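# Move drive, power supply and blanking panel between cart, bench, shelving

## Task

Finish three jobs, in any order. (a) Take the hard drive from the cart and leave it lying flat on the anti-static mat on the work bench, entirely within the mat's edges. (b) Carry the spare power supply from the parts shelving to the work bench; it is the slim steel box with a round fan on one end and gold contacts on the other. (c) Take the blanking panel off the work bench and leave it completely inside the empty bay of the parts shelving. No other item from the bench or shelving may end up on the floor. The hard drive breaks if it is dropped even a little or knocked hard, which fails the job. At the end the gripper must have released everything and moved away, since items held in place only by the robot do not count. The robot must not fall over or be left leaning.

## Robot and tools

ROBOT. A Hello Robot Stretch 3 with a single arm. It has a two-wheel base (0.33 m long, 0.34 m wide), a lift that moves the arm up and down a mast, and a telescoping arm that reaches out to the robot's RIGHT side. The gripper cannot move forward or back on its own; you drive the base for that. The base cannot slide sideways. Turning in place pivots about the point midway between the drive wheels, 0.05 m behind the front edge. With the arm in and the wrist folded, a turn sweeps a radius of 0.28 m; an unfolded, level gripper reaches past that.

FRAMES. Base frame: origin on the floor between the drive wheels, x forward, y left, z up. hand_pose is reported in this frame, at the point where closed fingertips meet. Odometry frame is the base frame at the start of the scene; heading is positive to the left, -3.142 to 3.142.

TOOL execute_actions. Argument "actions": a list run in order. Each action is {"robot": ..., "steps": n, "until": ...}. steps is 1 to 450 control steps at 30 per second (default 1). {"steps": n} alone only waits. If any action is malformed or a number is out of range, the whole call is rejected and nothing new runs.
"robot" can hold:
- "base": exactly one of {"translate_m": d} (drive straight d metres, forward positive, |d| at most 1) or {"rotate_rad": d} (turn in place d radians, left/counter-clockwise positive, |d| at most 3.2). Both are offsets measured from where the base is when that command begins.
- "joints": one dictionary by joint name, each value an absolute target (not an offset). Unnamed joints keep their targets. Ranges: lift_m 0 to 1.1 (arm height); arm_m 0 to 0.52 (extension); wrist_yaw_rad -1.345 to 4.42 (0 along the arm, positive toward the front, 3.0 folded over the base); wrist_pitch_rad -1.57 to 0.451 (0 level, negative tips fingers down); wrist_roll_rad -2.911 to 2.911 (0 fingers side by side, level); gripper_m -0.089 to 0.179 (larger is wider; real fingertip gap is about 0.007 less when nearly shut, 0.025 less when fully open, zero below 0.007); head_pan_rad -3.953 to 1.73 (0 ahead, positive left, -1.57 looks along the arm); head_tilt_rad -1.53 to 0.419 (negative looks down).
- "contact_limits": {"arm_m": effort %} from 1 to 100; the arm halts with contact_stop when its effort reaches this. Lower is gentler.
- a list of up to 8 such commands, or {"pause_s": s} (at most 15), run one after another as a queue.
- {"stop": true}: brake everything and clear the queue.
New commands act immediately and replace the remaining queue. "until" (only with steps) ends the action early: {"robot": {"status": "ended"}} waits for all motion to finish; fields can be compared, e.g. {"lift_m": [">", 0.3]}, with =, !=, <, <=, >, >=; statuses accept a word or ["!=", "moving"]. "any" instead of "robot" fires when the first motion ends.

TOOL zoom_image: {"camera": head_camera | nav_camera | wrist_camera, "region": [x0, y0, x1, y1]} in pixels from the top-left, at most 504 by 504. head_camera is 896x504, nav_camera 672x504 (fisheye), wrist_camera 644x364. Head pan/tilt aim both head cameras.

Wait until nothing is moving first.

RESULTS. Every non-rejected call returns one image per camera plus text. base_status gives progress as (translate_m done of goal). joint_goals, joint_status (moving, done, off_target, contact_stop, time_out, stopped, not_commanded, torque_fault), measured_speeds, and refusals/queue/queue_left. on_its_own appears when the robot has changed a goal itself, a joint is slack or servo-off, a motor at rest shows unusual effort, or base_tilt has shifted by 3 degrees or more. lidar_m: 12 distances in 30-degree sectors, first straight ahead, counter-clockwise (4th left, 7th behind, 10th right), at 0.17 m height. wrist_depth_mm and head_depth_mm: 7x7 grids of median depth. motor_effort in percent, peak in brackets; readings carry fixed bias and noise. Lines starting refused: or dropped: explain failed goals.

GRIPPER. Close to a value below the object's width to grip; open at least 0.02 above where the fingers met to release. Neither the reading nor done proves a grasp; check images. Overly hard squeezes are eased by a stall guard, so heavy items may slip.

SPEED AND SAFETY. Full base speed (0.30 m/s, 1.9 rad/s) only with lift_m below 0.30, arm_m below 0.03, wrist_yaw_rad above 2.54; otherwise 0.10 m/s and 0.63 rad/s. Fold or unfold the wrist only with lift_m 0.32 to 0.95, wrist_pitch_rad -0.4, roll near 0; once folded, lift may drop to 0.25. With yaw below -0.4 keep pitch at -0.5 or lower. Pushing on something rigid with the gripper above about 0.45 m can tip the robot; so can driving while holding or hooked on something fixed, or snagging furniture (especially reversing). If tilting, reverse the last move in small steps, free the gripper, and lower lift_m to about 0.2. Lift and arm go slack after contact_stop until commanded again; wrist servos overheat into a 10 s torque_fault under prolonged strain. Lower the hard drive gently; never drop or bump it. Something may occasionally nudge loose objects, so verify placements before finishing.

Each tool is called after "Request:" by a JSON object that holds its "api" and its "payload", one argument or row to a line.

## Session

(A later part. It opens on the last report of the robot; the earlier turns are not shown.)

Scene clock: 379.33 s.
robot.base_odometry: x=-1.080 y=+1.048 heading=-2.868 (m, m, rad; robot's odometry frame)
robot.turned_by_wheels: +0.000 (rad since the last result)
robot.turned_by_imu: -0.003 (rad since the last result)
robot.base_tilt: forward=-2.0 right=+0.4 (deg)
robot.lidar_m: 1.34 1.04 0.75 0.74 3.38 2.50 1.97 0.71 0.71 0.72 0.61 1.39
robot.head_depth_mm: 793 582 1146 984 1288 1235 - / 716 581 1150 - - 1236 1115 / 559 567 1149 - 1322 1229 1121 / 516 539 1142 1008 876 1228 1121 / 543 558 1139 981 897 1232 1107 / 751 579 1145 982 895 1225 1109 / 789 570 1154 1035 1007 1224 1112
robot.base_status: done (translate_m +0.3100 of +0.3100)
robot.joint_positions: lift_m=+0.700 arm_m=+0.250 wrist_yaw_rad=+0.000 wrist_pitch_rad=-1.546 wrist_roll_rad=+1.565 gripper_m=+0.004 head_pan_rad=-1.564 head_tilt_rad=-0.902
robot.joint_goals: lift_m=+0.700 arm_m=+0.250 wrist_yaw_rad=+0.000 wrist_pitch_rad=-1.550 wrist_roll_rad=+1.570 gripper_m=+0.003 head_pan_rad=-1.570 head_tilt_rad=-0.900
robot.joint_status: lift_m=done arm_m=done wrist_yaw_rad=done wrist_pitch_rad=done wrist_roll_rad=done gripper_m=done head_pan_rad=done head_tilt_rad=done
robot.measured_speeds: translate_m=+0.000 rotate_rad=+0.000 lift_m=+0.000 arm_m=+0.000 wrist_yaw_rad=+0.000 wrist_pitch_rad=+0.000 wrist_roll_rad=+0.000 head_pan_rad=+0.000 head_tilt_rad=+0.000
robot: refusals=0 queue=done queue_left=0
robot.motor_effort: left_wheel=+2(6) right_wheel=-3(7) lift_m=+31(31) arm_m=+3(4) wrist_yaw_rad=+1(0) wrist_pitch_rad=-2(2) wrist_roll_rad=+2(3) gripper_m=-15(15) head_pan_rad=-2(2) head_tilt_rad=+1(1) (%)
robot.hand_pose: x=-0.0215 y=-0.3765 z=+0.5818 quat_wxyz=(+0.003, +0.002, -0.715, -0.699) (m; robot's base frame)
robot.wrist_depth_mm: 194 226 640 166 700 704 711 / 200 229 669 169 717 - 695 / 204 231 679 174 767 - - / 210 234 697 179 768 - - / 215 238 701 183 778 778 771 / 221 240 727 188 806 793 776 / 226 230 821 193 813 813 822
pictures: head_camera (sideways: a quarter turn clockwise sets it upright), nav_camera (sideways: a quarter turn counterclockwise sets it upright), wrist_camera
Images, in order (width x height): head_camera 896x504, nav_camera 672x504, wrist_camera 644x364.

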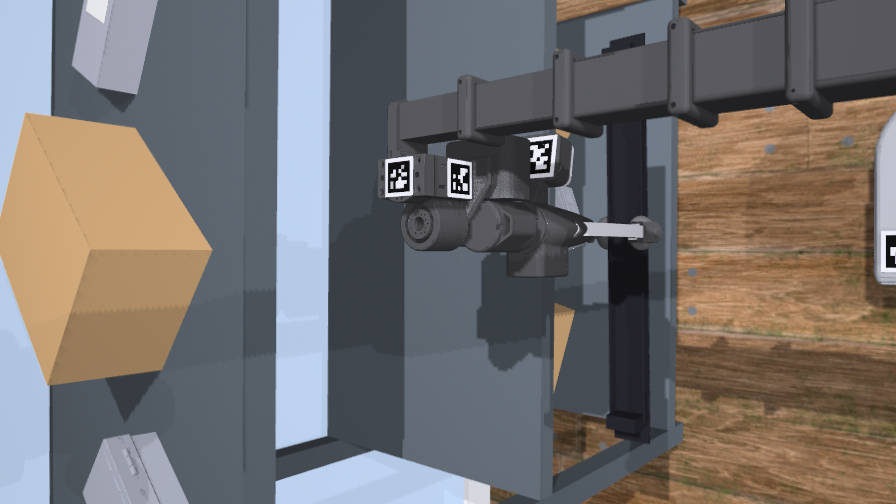

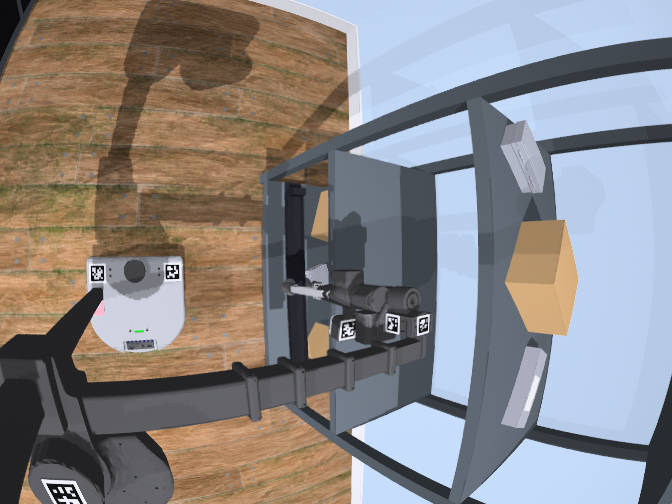

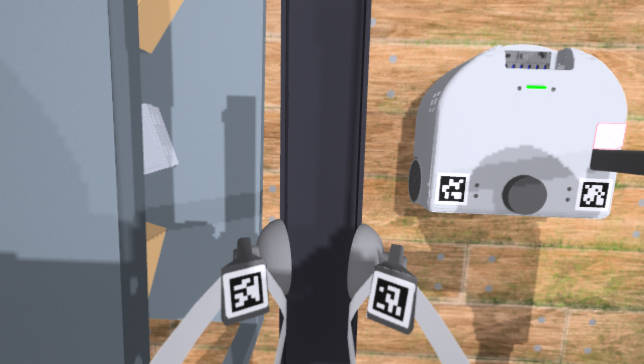

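Request:
{"api": "execute_actions", "payload": {
  "actions": [
    {"robot":{"joints":{"arm_m":0.5},"contact_limits":{"arm_m":15}},"steps":450,"until":{"robot":{"status":"ended"}}}
  ]
}}

Scene clock: 382.47 s.
robot.base_odometry: x=-1.080 y=+1.048 heading=-2.868 (m, m, rad; robot's odometry frame)
robot.turned_by_wheels: +0.000 (rad since the last result)
robot.turned_by_imu: +0.000 (rad since the last result)
robot.base_tilt: forward=-2.0 right=+0.4 (deg)
robot.lidar_m: 1.34 1.04 0.76 0.74 3.35 2.51 1.97 0.71 0.71 0.72 0.61 1.39
robot.head_depth_mm: 789 581 1146 982 1279 1241 - / 715 581 1146 - - 1232 1113 / 559 566 - 984 1301 1234 1121 / 516 539 1144 983 1294 1225 1120 / 543 558 1143 979 1301 1232 1112 / 749 579 1145 983 1298 1231 1104 / 787 571 1148 1026 1042 1233 1112
robot.base_status: done (translate_m +0.3100 of +0.3100)
robot.joint_positions: lift_m=+0.700 arm_m=+0.500 wrist_yaw_rad=+0.000 wrist_pitch_rad=-1.546 wrist_roll_rad=+1.565 gripper_m=+0.004 head_pan_rad=-1.564 head_tilt_rad=-0.902
robot.joint_goals: lift_m=+0.700 arm_m=+0.500 wrist_yaw_rad=+0.000 wrist_pitch_rad=-1.550 wrist_roll_rad=+1.570 gripper_m=+0.003 head_pan_rad=-1.570 head_tilt_rad=-0.900
robot.joint_status: lift_m=done arm_m=done wrist_yaw_rad=done wrist_pitch_rad=done wrist_roll_rad=done gripper_m=done head_pan_rad=done head_tilt_rad=done
robot.measured_speeds: translate_m=+0.000 rotate_rad=+0.000 lift_m=+0.000 arm_m=+0.000 wrist_yaw_rad=+0.000 wrist_pitch_rad=+0.000 wrist_roll_rad=+0.000 head_pan_rad=+0.000 head_tilt_rad=+0.000
robot: refusals=0 queue=done queue_left=0
robot.motor_effort: left_wheel=+3(3) right_wheel=-3(3) lift_m=+31(31) arm_m=+3(5) wrist_yaw_rad=+0(1) wrist_pitch_rad=-2(2) wrist_roll_rad=+2(2) gripper_m=-15(14) head_pan_rad=-2(2) head_tilt_rad=+1(1) (%)
robot.contact_limits: arm_m 15 (drawing in: default 15, maximum 24; extending or still: default 22, maximum 35)
robot.hand_pose: x=-0.0215 y=-0.6266 z=+0.5818 quat_wxyz=(+0.002, +0.002, -0.716, -0.699) (m; robot's base frame)
robot.wrist_depth_mm: 194 196 194 166 193 194 709 / 201 200 198 169 196 197 - / 205 203 205 174 201 203 - / 210 209 207 178 206 206 - / 213 215 212 181 210 771 758 / 220 218 217 188 215 768 794 / 226 225 224 193 223 807 810
pictures: head_camera (sideways: a quarter turn clockwise sets it upright), nav_camera (sideways: a quarter turn counterclockwise sets it upright), wrist_camera
Images, in order (width x height): head_camera 896x504, nav_camera 672x504, wrist_camera 644x364.

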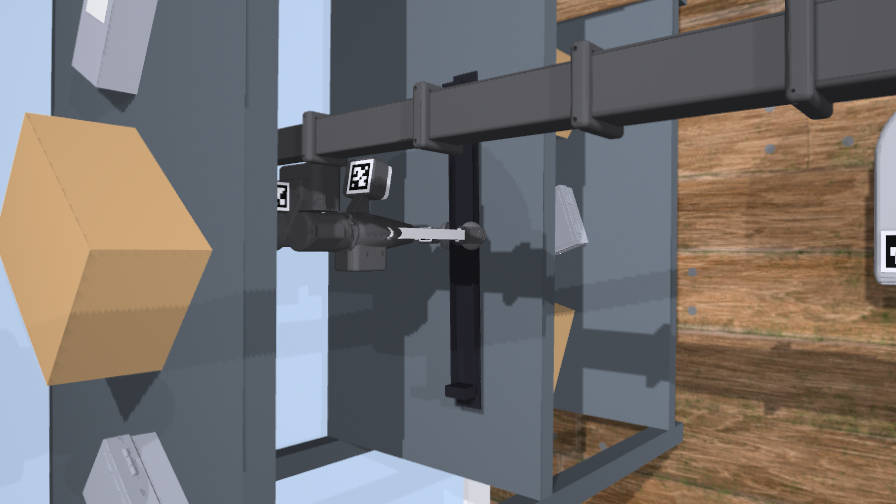

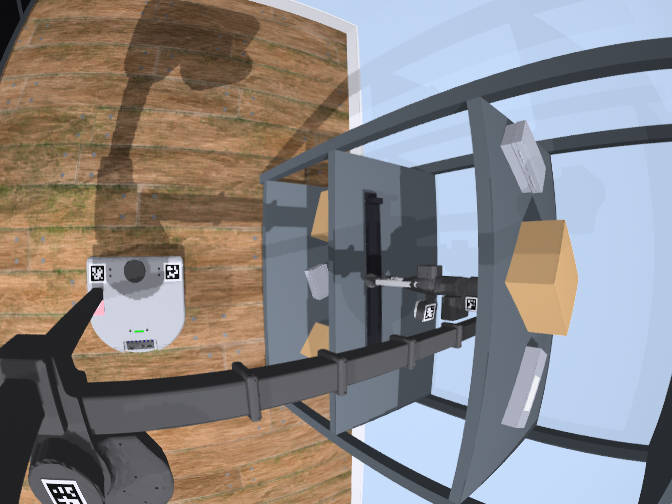

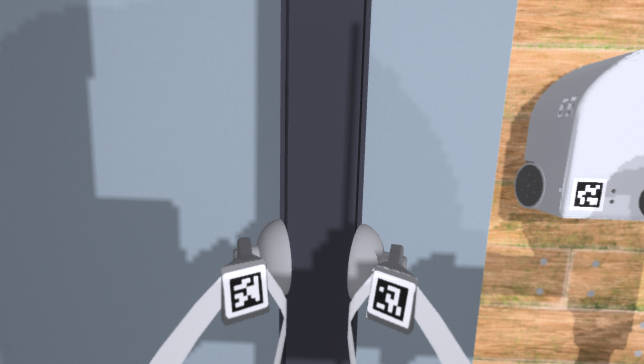

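Request:
{"api": "execute_actions", "payload": {
  "actions": [
    {"robot":[{"joints":{"lift_m":0.672}},{"joints":{"gripper_m":0.09}},{"pause_s":0.3},{"joints":{"lift_m":0.71}},{"joints":{"arm_m":0.0}},{"base":{"translate_m":-0.3},"joints":{"lift_m":0.95,"head_tilt_rad":-0.55}}],"steps":450,"until":{"robot":{"status":"ended"}}},
    {"steps":300,"until":{"robot":{"status":"ended"}}}
  ]
}}

Scene clock: 383.40 s.
robot.base_odometry: x=-1.080 y=+1.048 heading=-2.868 (m, m, rad; robot's odometry frame)
robot.turned_by_wheels: +0.000 (rad since the last result)
robot.turned_by_imu: +0.000 (rad since the last result)
robot.base_tilt: forward=-2.0 right=+0.3 (deg)
robot.lidar_m: 1.34 1.04 0.75 0.74 3.38 2.50 1.97 0.71 0.71 0.72 0.61 1.39
robot.head_depth_mm: 792 582 1150 983 1283 1232 - / 718 581 1147 1007 - 1226 1124 / 561 566 - 956 1300 1234 1125 / 517 540 1147 970 1305 1231 1120 / 544 559 1148 983 1300 1235 1112 / 751 580 1146 984 1297 1226 1109 / 790 571 1153 1037 1039 1233 1111
robot.base_status: done (translate_m +0.3100 of +0.3100)
robot.joint_positions: lift_m=+0.674 arm_m=+0.500 wrist_yaw_rad=+0.000 wrist_pitch_rad=-1.551 wrist_roll_rad=+1.565 gripper_m=+0.004 head_pan_rad=-1.564 head_tilt_rad=-0.902
robot.joint_goals: lift_m=+0.673 arm_m=+0.500 wrist_yaw_rad=+0.000 wrist_pitch_rad=-1.550 wrist_roll_rad=+1.570 gripper_m=+0.003 head_pan_rad=-1.570 head_tilt_rad=-0.900
robot.joint_status: lift_m=contact_stop arm_m=done wrist_yaw_rad=done wrist_pitch_rad=done wrist_roll_rad=done gripper_m=done head_pan_rad=done head_tilt_rad=done
robot.measured_speeds: translate_m=+0.000 rotate_rad=+0.000 lift_m=+0.008 arm_m=+0.000 wrist_yaw_rad=+0.000 wrist_pitch_rad=+0.000 wrist_roll_rad=+0.000 head_pan_rad=+0.000 head_tilt_rad=+0.000
robot: refusals=0 queue=dropped queue_left=0
robot.on_its_own: lift_m is slack since a contact_stop, until your next command for it
robot.motor_effort: left_wheel=+1(2) right_wheel=+0(3) lift_m=+21(32) arm_m=+3(3) wrist_yaw_rad=+1(0) wrist_pitch_rad=+1(2) wrist_roll_rad=+2(2) gripper_m=-15(15) head_pan_rad=-2(2) head_tilt_rad=+0(1) (%)
robot.contact_limits: arm_m 15 (drawing in: default 15, maximum 24; extending or still: default 22, maximum 35)
robot.hand_pose: x=-0.0215 y=-0.6254 z=+0.5556 quat_wxyz=(+0.002, +0.002, -0.714, -0.700) (m; robot's base frame)
robot.wrist_depth_mm: 171 171 170 166 170 169 676 / 175 174 173 169 173 173 - / 179 179 178 173 176 177 - / 184 183 181 177 181 180 - / 188 186 187 183 184 185 757 / 192 193 191 187 189 759 762 / 199 197 196 191 196 782 770
pictures: head_camera (sideways: a quarter turn clockwise sets it upright), nav_camera (sideways: a quarter turn counterclockwise sets it upright), wrist_camera
dropped: robot: command 0 of its queue: lift_m: contact_stop
Images, in order (width x height): head_camera 896x504, nav_camera 672x504, wrist_camera 644x364.

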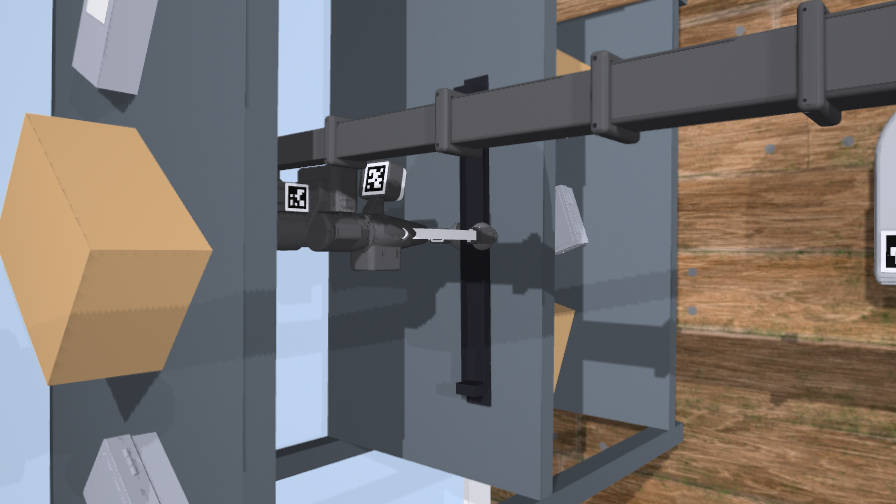

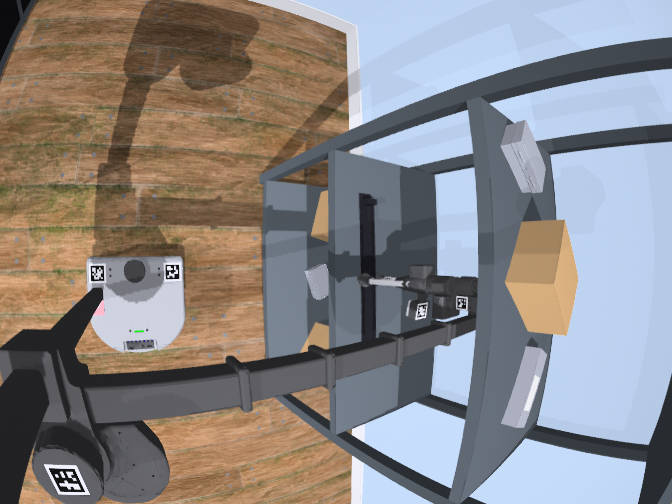

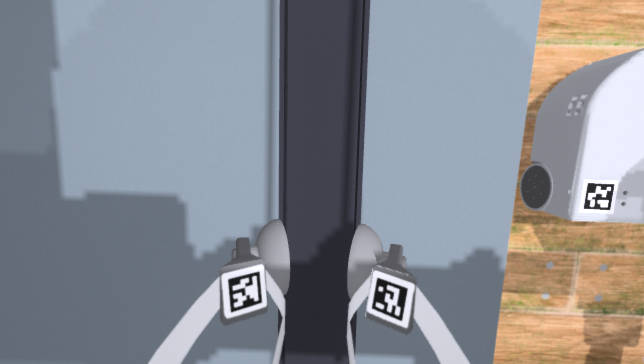

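Request:
{"api": "execute_actions", "payload": {
  "actions": [
    {"robot":[{"joints":{"lift_m":0.68}},{"joints":{"gripper_m":0.09}},{"pause_s":0.3},{"joints":{"lift_m":0.715}},{"joints":{"arm_m":0.0}},{"base":{"translate_m":-0.32},"joints":{"lift_m":0.95,"head_tilt_rad":-0.55,"wrist_roll_rad":0,"wrist_pitch_rad":0,"gripper_m":0.15}}],"steps":450,"until":{"robot":{"status":"ended"}}},
    {"steps":300,"until":{"robot":{"status":"ended"}}}
  ]
}}

Scene clock: 395.73 s.
robot.base_odometry: x=-0.772 y=+1.135 heading=-2.868 (m, m, rad; robot's odometry frame)
robot.turned_by_wheels: +0.000 (rad since the last result)
robot.turned_by_imu: -0.003 (rad since the last result)
robot.base_tilt: forward=-2.1 right=+0.2 (deg)
robot.lidar_m: 1.66 1.03 0.85 1.67 2.99 2.18 1.66 1.43 0.53 0.65 0.84 0.83
robot.head_depth_mm: 825 891 957 549 603 - - / 803 869 924 615 1257 - - / 829 905 947 614 - - - / 825 903 949 616 1192 - 1113 / 822 904 951 632 1098 892 1111 / 825 901 946 614 1139 892 1109 / 825 901 686 615 1140 892 1135
robot.base_status: done (translate_m -0.3200 of -0.3200)
robot.joint_positions: lift_m=+0.950 arm_m=+0.002 wrist_yaw_rad=+0.000 wrist_pitch_rad=-0.023 wrist_roll_rad=+0.007 gripper_m=+0.150 head_pan_rad=-1.564 head_tilt_rad=-0.557
robot.joint_goals: lift_m=+0.950 arm_m=+0.000 wrist_yaw_rad=+0.000 wrist_pitch_rad=+0.000 wrist_roll_rad=+0.000 gripper_m=+0.150 head_pan_rad=-1.570 head_tilt_rad=-0.550
robot.joint_status: lift_m=done arm_m=done wrist_yaw_rad=done wrist_pitch_rad=done wrist_roll_rad=done gripper_m=done head_pan_rad=done head_tilt_rad=done
robot.measured_speeds: translate_m=+0.000 rotate_rad=+0.000 lift_m=+0.000 arm_m=+0.000 wrist_yaw_rad=+0.000 wrist_pitch_rad=+0.000 wrist_roll_rad=+0.000 head_pan_rad=+0.000 head_tilt_rad=+0.000
robot: refusals=0 queue=done queue_left=0
robot.motor_effort: left_wheel=+3(3) right_wheel=-2(7) lift_m=+30(32) arm_m=-1(2) wrist_yaw_rad=+1(0) wrist_pitch_rad=+12(11) wrist_roll_rad=-3(2) gripper_m=-1(81) head_pan_rad=-3(2) head_tilt_rad=+3(25) (%)
robot.hand_pose: x=-0.0214 y=-0.4030 z=+1.0587 quat_wxyz=(+0.705, +0.008, -0.709, -0.008) (m; robot's base frame)
robot.wrist_depth_mm: 729 707 753 718 722 272 714 / 764 752 736 769 739 269 744 / 723 764 765 775 755 263 767 / 363 435 500 751 787 270 789 / 351 400 376 384 401 278 824 / 289 - 289 288 291 856 859 / 896 896 862 863 881 299 867
pictures: head_camera (sideways: a quarter turn clockwise sets it upright), nav_camera (sideways: a quarter turn counterclockwise sets it upright), wrist_camera
Images, in order (width x height): head_camera 896x504, nav_camera 672x504, wrist_camera 644x364.

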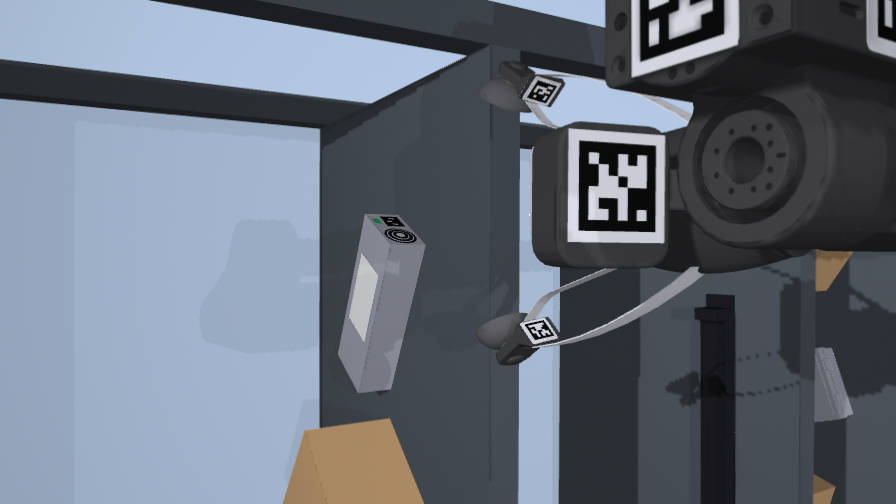

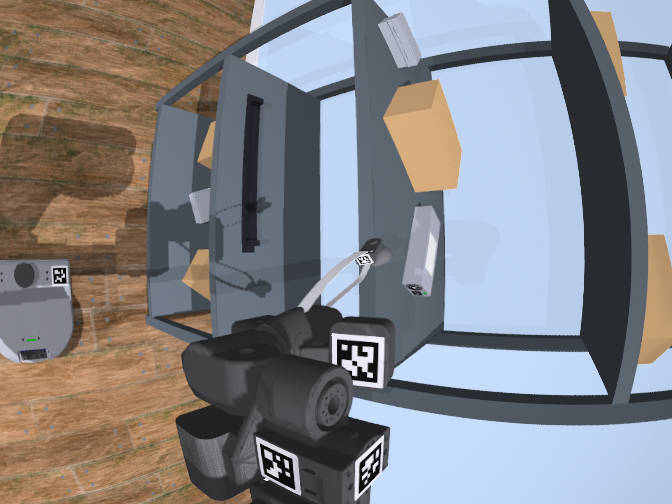

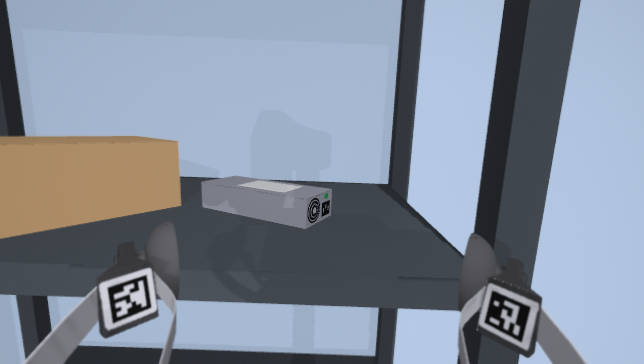

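Request:
{"api": "execute_actions", "payload": {
  "actions": [
    {"robot":[{"base":{"translate_m":-0.07},"joints":{"gripper_m":0.0,"lift_m":0.915}},{"joints":{"arm_m":0.2}}],"steps":450,"until":{"robot":{"status":"ended"}}}
  ]
}}

Scene clock: 401.27 s.
robot.base_odometry: x=-0.705 y=+1.154 heading=-2.868 (m, m, rad; robot's odometry frame)
robot.turned_by_wheels: +0.000 (rad since the last result)
robot.turned_by_imu: -0.001 (rad since the last result)
robot.base_tilt: forward=-2.1 right=+0.3 (deg)
robot.lidar_m: 1.72 1.04 0.89 3.59 2.88 2.10 1.59 1.44 0.52 0.51 0.88 0.89
robot.head_depth_mm: 398 449 983 1076 - 1428 1267 / 795 812 491 514 - 1390 1239 / 818 882 910 - - 901 831 / 825 905 951 649 1139 904 1104 / 826 904 949 615 1139 901 1110 / 825 903 951 616 1142 890 1109 / 825 905 950 615 1142 892 1110
robot.base_status: done (translate_m -0.0700 of -0.0700)
robot.joint_positions: lift_m=+0.915 arm_m=+0.200 wrist_yaw_rad=+0.000 wrist_pitch_rad=-0.022 wrist_roll_rad=+0.006 gripper_m=+0.000 head_pan_rad=-1.564 head_tilt_rad=-0.557
robot.joint_goals: lift_m=+0.915 arm_m=+0.200 wrist_yaw_rad=+0.000 wrist_pitch_rad=+0.000 wrist_roll_rad=+0.000 gripper_m=+0.000 head_pan_rad=-1.570 head_tilt_rad=-0.550
robot.joint_status: lift_m=done arm_m=done wrist_yaw_rad=done wrist_pitch_rad=done wrist_roll_rad=done gripper_m=done head_pan_rad=done head_tilt_rad=done
robot.measured_speeds: translate_m=+0.000 rotate_rad=+0.000 lift_m=+0.000 arm_m=+0.000 wrist_yaw_rad=+0.000 wrist_pitch_rad=+0.000 wrist_roll_rad=+0.000 head_pan_rad=+0.000 head_tilt_rad=+0.000
robot: refusals=0 queue=done queue_left=0
robot.motor_effort: left_wheel=+1(4) right_wheel=-2(6) lift_m=+24(30) arm_m=+3(6) wrist_yaw_rad=+1(0) wrist_pitch_rad=+11(12) wrist_roll_rad=-3(3) gripper_m=-3(82) head_pan_rad=-2(2) head_tilt_rad=+2(4) (%)
robot.hand_pose: x=-0.0214 y=-0.6003 z=+1.0240 quat_wxyz=(+0.705, +0.008, -0.709, -0.008) (m; robot's base frame)
robot.wrist_depth_mm: 539 545 533 535 531 538 538 / 553 547 555 551 550 571 555 / 563 564 570 562 563 572 97 / 372 285 509 571 574 599 96 / 249 213 233 310 599 616 95 / 181 183 187 - 196 623 95 / 139 140 142 143 147 632 94
pictures: head_camera (sideways: a quarter turn clockwise sets it upright), nav_camera (sideways: a quarter turn counterclockwise sets it upright), wrist_camera
Images, in order (width x height): head_camera 896x504, nav_camera 672x504, wrist_camera 644x364.

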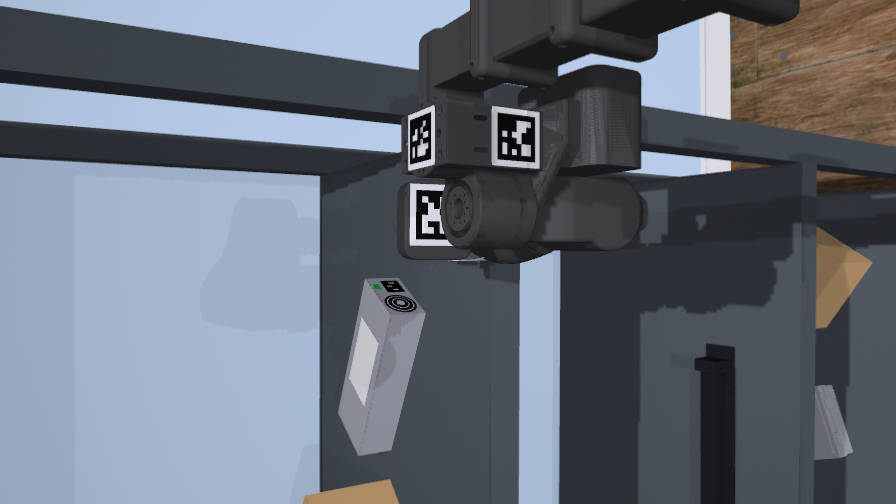

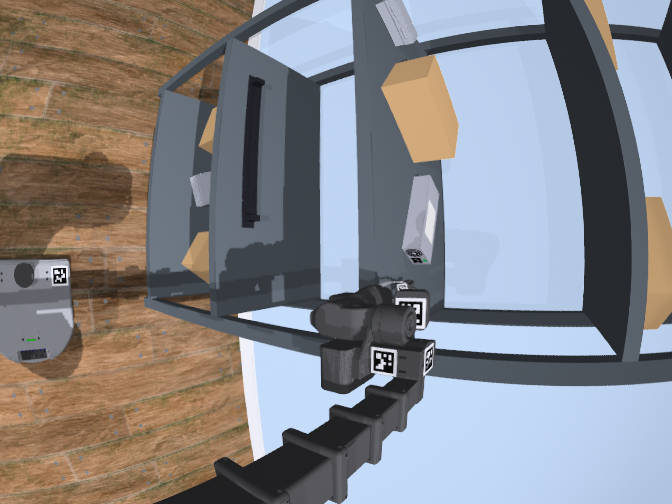

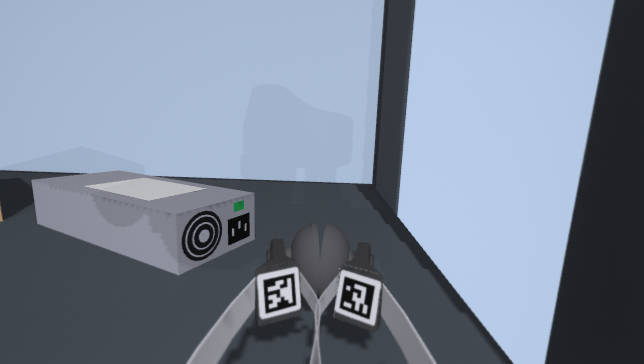

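Request:
{"api": "execute_actions", "payload": {
  "actions": [
    {"robot":[{"joints":{"arm_m":0.1}},{"base":{"translate_m":0.02},"joints":{"wrist_yaw_rad":0.75,"gripper_m":0.16}},{"joints":{"arm_m":0.24},"contact_limits":{"arm_m":10}}],"steps":450,"until":{"robot":{"status":"ended"}}}
  ]
}}

Scene clock: 407.87 s.
robot.base_odometry: x=-0.724 y=+1.149 heading=-2.868 (m, m, rad; robot's odometry frame)
robot.turned_by_wheels: +0.000 (rad since the last result)
robot.turned_by_imu: -0.001 (rad since the last result)
robot.base_tilt: forward=-2.0 right=+0.3 (deg)
robot.lidar_m: 1.70 1.04 0.88 2.98 2.91 2.12 1.61 1.43 0.52 0.52 0.86 0.87
robot.head_depth_mm: 403 436 489 1076 - 1431 1268 / 795 880 955 - 627 719 1209 / 825 893 935 - 1144 930 855 / 825 902 947 682 1058 907 1099 / 827 902 947 - 1095 904 1112 / 825 901 947 649 1140 892 1113 / 824 901 883 648 1138 889 1112
robot.base_status: done (translate_m +0.0200 of +0.0200)
robot.joint_positions: lift_m=+0.915 arm_m=+0.240 wrist_yaw_rad=+0.749 wrist_pitch_rad=-0.022 wrist_roll_rad=+0.006 gripper_m=+0.160 head_pan_rad=-1.564 head_tilt_rad=-0.557
robot.joint_goals: lift_m=+0.915 arm_m=+0.240 wrist_yaw_rad=+0.750 wrist_pitch_rad=+0.000 wrist_roll_rad=+0.000 gripper_m=+0.160 head_pan_rad=-1.570 head_tilt_rad=-0.550
robot.joint_status: lift_m=done arm_m=done wrist_yaw_rad=done wrist_pitch_rad=done wrist_roll_rad=done gripper_m=done head_pan_rad=done head_tilt_rad=done
robot.measured_speeds: translate_m=+0.000 rotate_rad=+0.000 lift_m=+0.000 arm_m=+0.000 wrist_yaw_rad=+0.000 wrist_pitch_rad=+0.000 wrist_roll_rad=+0.000 head_pan_rad=+0.000 head_tilt_rad=+0.000
robot: refusals=0 queue=done queue_left=0
robot.motor_effort: left_wheel=+2(6) right_wheel=-2(5) lift_m=+24(24) arm_m=+3(5) wrist_yaw_rad=+1(2) wrist_pitch_rad=+11(11) wrist_roll_rad=-3(3) gripper_m=-1(83) head_pan_rad=-2(2) head_tilt_rad=+3(3) (%)
robot.contact_limits: arm_m 10 (drawing in: default 15, maximum 24; extending or still: default 22, maximum 35)
robot.hand_pose: x=+0.1526 y=-0.5719 z=+1.0240 quat_wxyz=(+0.659, +0.267, -0.657, +0.250) (m; robot's base frame)
robot.wrist_depth_mm: - - 974 710 570 480 410 / - - 991 730 580 480 411 / - - 307 322 610 488 413 / - 365 315 327 563 487 423 / 555 287 272 282 241 194 181 / - - 188 189 195 173 140 / - 185 141 144 146 142 142
pictures: head_camera (sideways: a quarter turn clockwise sets it upright), nav_camera (sideways: a quarter turn counterclockwise sets it upright), wrist_camera
Images, in order (width x height): head_camera 896x504, nav_camera 672x504, wrist_camera 644x364.

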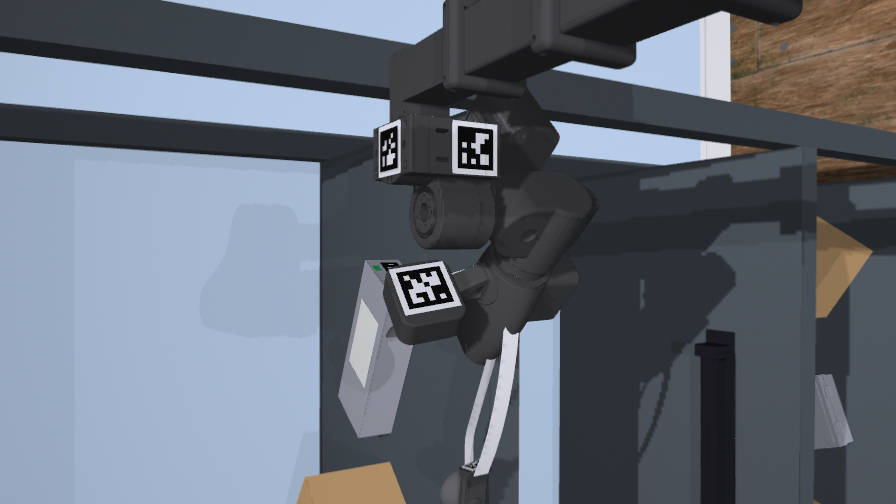

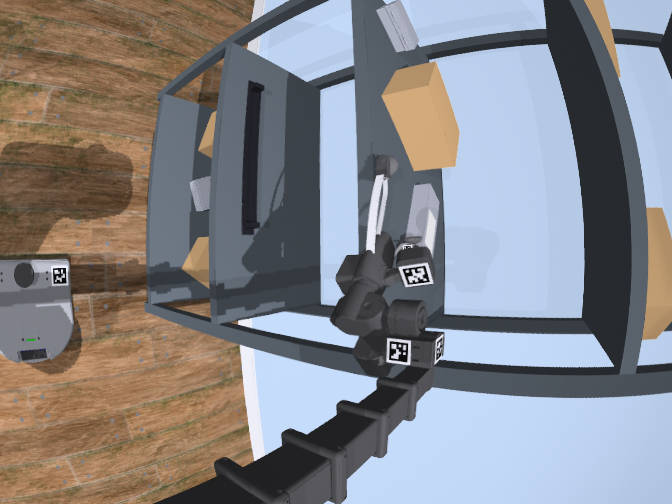

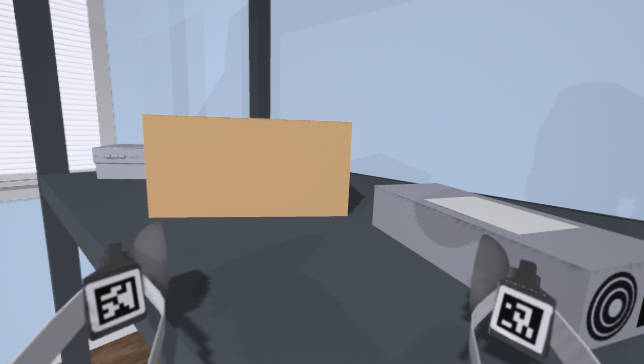

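Request:
{"api": "execute_actions", "payload": {
  "actions": [
    {"robot":[{"joints":{"arm_m":0.08}},{"base":{"translate_m":-0.11}},{"joints":{"arm_m":0.25},"contact_limits":{"arm_m":10}}],"steps":450,"until":{"robot":{"status":"ended"}}}
  ]
}}

Scene clock: 415.30 s.
robot.base_odometry: x=-0.618 y=+1.178 heading=-2.868 (m, m, rad; robot's odometry frame)
robot.turned_by_wheels: +0.000 (rad since the last result)
robot.turned_by_imu: -0.001 (rad since the last result)
robot.base_tilt: forward=-2.0 right=+0.3 (deg)
robot.lidar_m: 1.82 1.04 0.94 3.58 2.76 2.01 1.50 1.43 1.04 0.50 0.72 0.96
robot.head_depth_mm: 827 905 995 1079 - 1428 1268 / 827 905 1000 - 1280 1412 1272 / 399 443 491 - 1260 1419 1242 / 818 892 880 - 1094 874 854 / 827 902 947 - 1116 903 1112 / 827 902 945 640 1136 901 1111 / 825 904 949 648 1139 891 1110
robot.base_status: done (translate_m -0.1100 of -0.1100)
robot.joint_positions: lift_m=+0.915 arm_m=+0.250 wrist_yaw_rad=+0.749 wrist_pitch_rad=-0.022 wrist_roll_rad=+0.006 gripper_m=+0.160 head_pan_rad=-1.564 head_tilt_rad=-0.557
robot.joint_goals: lift_m=+0.915 arm_m=+0.250 wrist_yaw_rad=+0.750 wrist_pitch_rad=+0.000 wrist_roll_rad=+0.000 gripper_m=+0.160 head_pan_rad=-1.570 head_tilt_rad=-0.550
robot.joint_status: lift_m=done arm_m=done wrist_yaw_rad=done wrist_pitch_rad=done wrist_roll_rad=done gripper_m=done head_pan_rad=done head_tilt_rad=done
robot.measured_speeds: translate_m=+0.000 rotate_rad=+0.000 lift_m=+0.000 arm_m=+0.000 wrist_yaw_rad=+0.000 wrist_pitch_rad=+0.000 wrist_roll_rad=+0.000 head_pan_rad=+0.000 head_tilt_rad=+0.000
robot: refusals=0 queue=done queue_left=0
robot.motor_effort: left_wheel=+2(3) right_wheel=-2(6) lift_m=+24(24) arm_m=+3(2) wrist_yaw_rad=+1(2) wrist_pitch_rad=+11(11) wrist_roll_rad=-3(3) gripper_m=-1(1) head_pan_rad=-2(2) head_tilt_rad=+3(3) (%)
robot.contact_limits: arm_m 10 (drawing in: default 15, maximum 24; extending or still: default 22, maximum 35)
robot.hand_pose: x=+0.1527 y=-0.5818 z=+1.0240 quat_wxyz=(+0.659, +0.267, -0.657, +0.250) (m; robot's base frame)
robot.wrist_depth_mm: - - 932 704 558 468 402 / - - 963 744 580 478 401 / - 370 385 742 593 482 407 / 563 383 388 365 539 478 416 / 619 288 272 248 215 306 308 / - - 186 191 196 211 204 / - 154 142 144 146 141 153
pictures: head_camera (sideways: a quarter turn clockwise sets it upright), nav_camera (sideways: a quarter turn counterclockwise sets it upright), wrist_camera
Images, in order (width x height): head_camera 896x504, nav_camera 672x504, wrist_camera 644x364.

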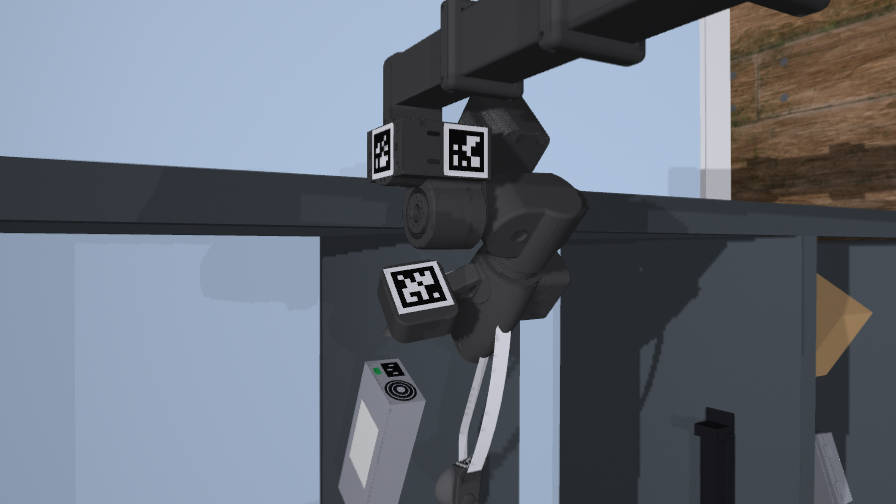

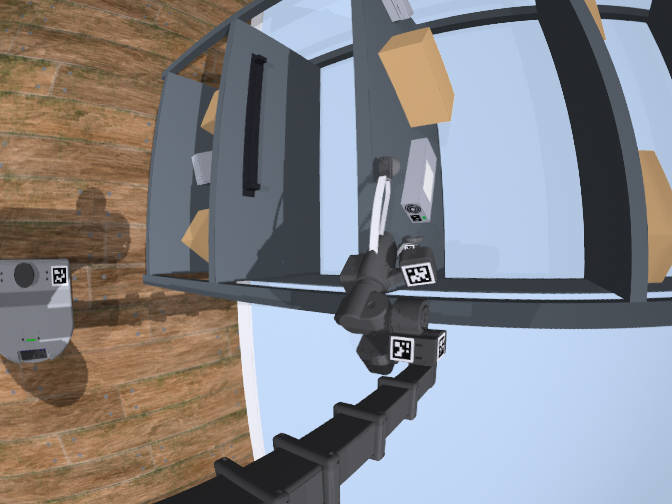

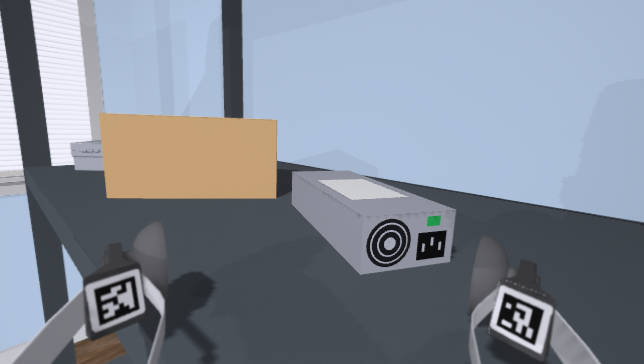

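Request:
{"api": "execute_actions", "payload": {
  "actions": [
    {"robot":[{"joints":{"wrist_yaw_rad":0.5}}],"steps":450,"until":{"robot":{"status":"ended"}}}
  ]
}}

Scene clock: 416.37 s.
robot.base_odometry: x=-0.618 y=+1.178 heading=-2.868 (m, m, rad; robot's odometry frame)
robot.turned_by_wheels: +0.000 (rad since the last result)
robot.turned_by_imu: +0.000 (rad since the last result)
robot.base_tilt: forward=-2.0 right=+0.3 (deg)
robot.lidar_m: 1.81 1.03 0.94 3.59 2.76 2.01 1.50 1.43 1.04 0.50 0.72 0.96
robot.head_depth_mm: 826 907 1002 1078 - 1424 1262 / 827 904 999 - 1283 1413 1269 / 399 443 491 - 1258 1405 1238 / 817 893 915 - 1093 879 853 / 827 905 948 648 1138 905 1116 / 825 904 946 615 1137 903 1111 / 826 902 950 616 1138 893 1106
robot.base_status: done (translate_m -0.1100 of -0.1100)
robot.joint_positions: lift_m=+0.915 arm_m=+0.250 wrist_yaw_rad=+0.502 wrist_pitch_rad=-0.022 wrist_roll_rad=+0.006 gripper_m=+0.160 head_pan_rad=-1.564 head_tilt_rad=-0.557
robot.joint_goals: lift_m=+0.915 arm_m=+0.250 wrist_yaw_rad=+0.500 wrist_pitch_rad=+0.000 wrist_roll_rad=+0.000 gripper_m=+0.160 head_pan_rad=-1.570 head_tilt_rad=-0.550
robot.joint_status: lift_m=done arm_m=done wrist_yaw_rad=done wrist_pitch_rad=done wrist_roll_rad=done gripper_m=done head_pan_rad=done head_tilt_rad=done
robot.measured_speeds: translate_m=+0.000 rotate_rad=+0.000 lift_m=+0.000 arm_m=+0.000 wrist_yaw_rad=+0.000 wrist_pitch_rad=+0.000 wrist_roll_rad=+0.000 head_pan_rad=+0.000 head_tilt_rad=+0.000
robot: refusals=0 queue=done queue_left=0
robot.motor_effort: left_wheel=+3(2) right_wheel=-2(2) lift_m=+24(24) arm_m=+3(3) wrist_yaw_rad=-2(2) wrist_pitch_rad=+11(11) wrist_roll_rad=-3(3) gripper_m=+0(1) head_pan_rad=-3(2) head_tilt_rad=+2(3) (%)
robot.contact_limits: arm_m 10 (drawing in: default 15, maximum 24; extending or still: default 22, maximum 35)
robot.hand_pose: x=+0.1016 y=-0.6188 z=+1.0240 quat_wxyz=(+0.685, +0.184, -0.685, +0.167) (m; robot's base frame)
robot.wrist_depth_mm: - 792 677 577 499 435 352 / - 816 693 600 520 453 384 / 323 356 727 601 523 454 393 / 327 358 303 533 516 463 405 / 258 288 230 232 291 330 418 / 187 - 188 191 195 211 431 / - 135 142 145 147 142 434
pictures: head_camera (sideways: a quarter turn clockwise sets it upright), nav_camera (sideways: a quarter turn counterclockwise sets it upright), wrist_camera
Images, in order (width x height): head_camera 896x504, nav_camera 672x504, wrist_camera 644x364.

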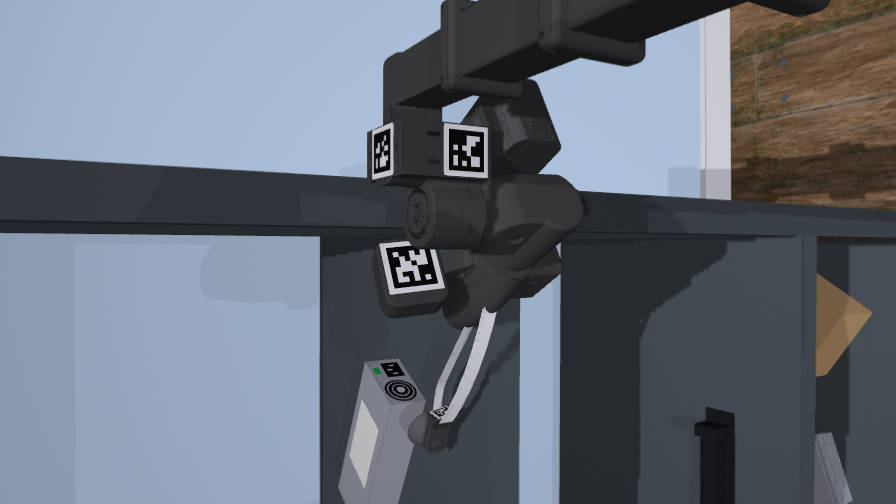

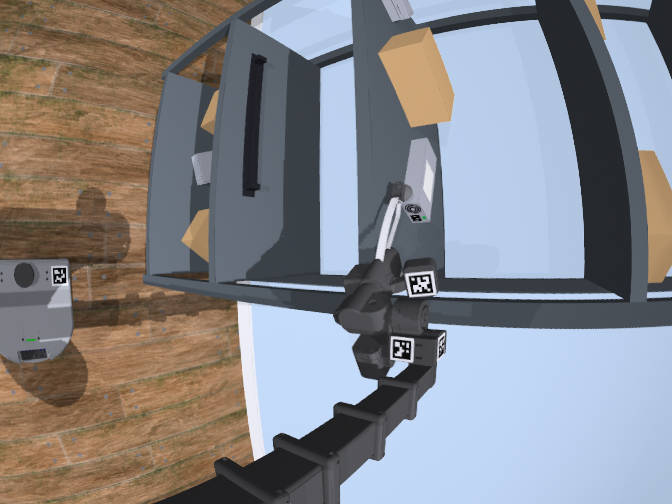

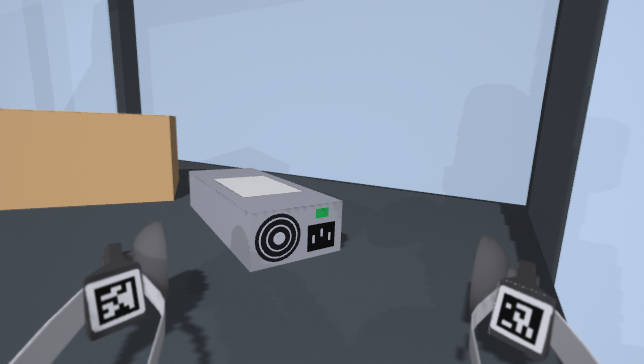

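Request:
{"api": "execute_actions", "payload": {
  "actions": [
    {"robot":[{"base":{"translate_m":0.045},"joints":{"arm_m":0.28,"wrist_yaw_rad":0.55},"contact_limits":{"arm_m":12}},{"joints":{"arm_m":0.33},"contact_limits":{"arm_m":12}}],"steps":450,"until":{"robot":{"status":"ended"}}}
  ]
}}

Scene clock: 418.00 s.
robot.base_odometry: x=-0.662 y=+1.166 heading=-2.868 (m, m, rad; robot's odometry frame)
robot.turned_by_wheels: +0.000 (rad since the last result)
robot.turned_by_imu: -0.013 (rad since the last result)
robot.base_tilt: forward=-2.1 right=+0.3 (deg)
robot.lidar_m: 1.77 1.05 0.91 2.97 2.86 2.06 1.54 1.45 1.05 0.51 0.75 0.93
robot.head_depth_mm: 830 907 1004 1083 - 1431 1267 / 406 884 987 - 1261 1423 1274 / 735 807 494 - 624 739 879 / 828 902 957 - 1100 904 1110 / 826 903 954 651 1143 901 1094 / 824 902 953 617 1140 904 1115 / 823 900 950 617 1101 886 1110
robot.base_status: done (translate_m +0.0450 of +0.0450)
robot.joint_positions: lift_m=+0.915 arm_m=+0.275 wrist_yaw_rad=+0.555 wrist_pitch_rad=-0.042 wrist_roll_rad=+0.007 gripper_m=+0.160 head_pan_rad=-1.564 head_tilt_rad=-0.556
robot.joint_goals: lift_m=+0.915 arm_m=+0.275 wrist_yaw_rad=+0.550 wrist_pitch_rad=+0.000 wrist_roll_rad=+0.000 gripper_m=+0.160 head_pan_rad=-1.570 head_tilt_rad=-0.550
robot.joint_status: lift_m=done arm_m=contact_stop wrist_yaw_rad=done wrist_pitch_rad=done wrist_roll_rad=done gripper_m=done head_pan_rad=done head_tilt_rad=done
robot.measured_speeds: translate_m=+0.000 rotate_rad=+0.000 lift_m=+0.000 arm_m=+0.000 wrist_yaw_rad=+0.000 wrist_pitch_rad=+0.000 wrist_roll_rad=+0.000 head_pan_rad=+0.000 head_tilt_rad=+0.000
robot: refusals=0 queue=dropped queue_left=0
robot.on_its_own: arm_m is slack since a contact_stop, until your next command for it (your +0.280 is given up)
robot.motor_effort: left_wheel=+1(3) right_wheel=+1(8) lift_m=+24(24) arm_m=+0(5) wrist_yaw_rad=-6(15) wrist_pitch_rad=+21(28) wrist_roll_rad=-4(4) gripper_m=-1(1) head_pan_rad=-3(2) head_tilt_rad=+2(3) (%)
robot.contact_limits: arm_m 12 (drawing in: default 15, maximum 24; extending or still: default 22, maximum 35)
robot.hand_pose: x=+0.1130 y=-0.6368 z=+1.0190 quat_wxyz=(+0.682, +0.209, -0.678, +0.179) (m; robot's base frame)
robot.wrist_depth_mm: - 801 645 561 481 422 369 / - 809 707 593 494 426 382 / 288 312 715 596 502 438 385 / 296 324 307 315 485 438 347 / 243 267 232 174 246 276 315 / 180 - 176 170 184 198 191 / - 129 136 138 139 135 145
pictures: head_camera (sideways: a quarter turn clockwise sets it upright), nav_camera (sideways: a quarter turn counterclockwise sets it upright), wrist_camera
dropped: robot: command 0 of its queue: arm_m: contact_stop
Images, in order (width x height): head_camera 896x504, nav_camera 672x504, wrist_camera 644x364.

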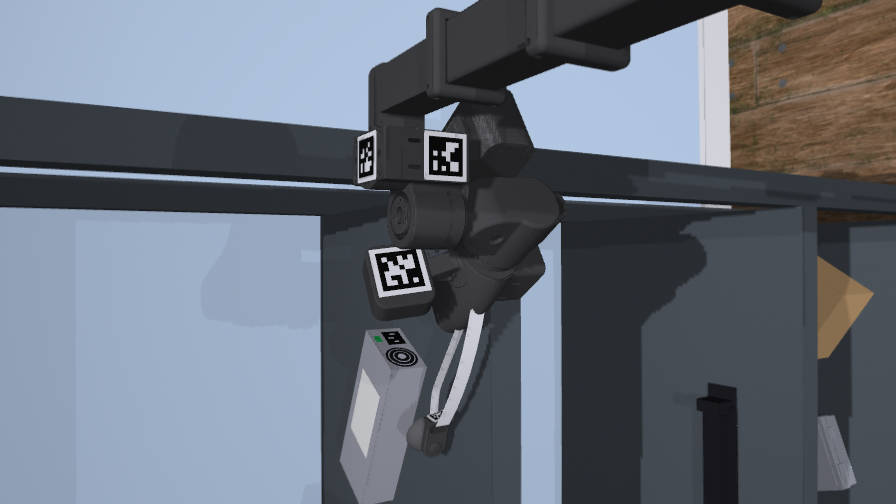

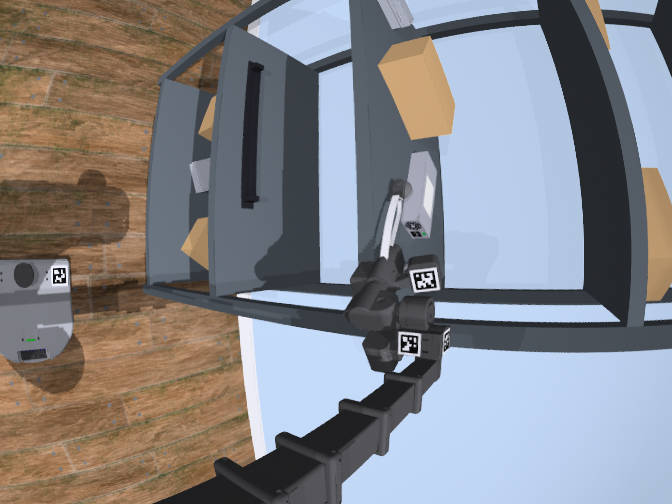

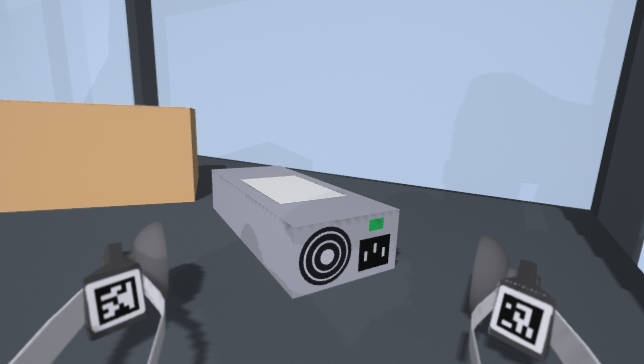

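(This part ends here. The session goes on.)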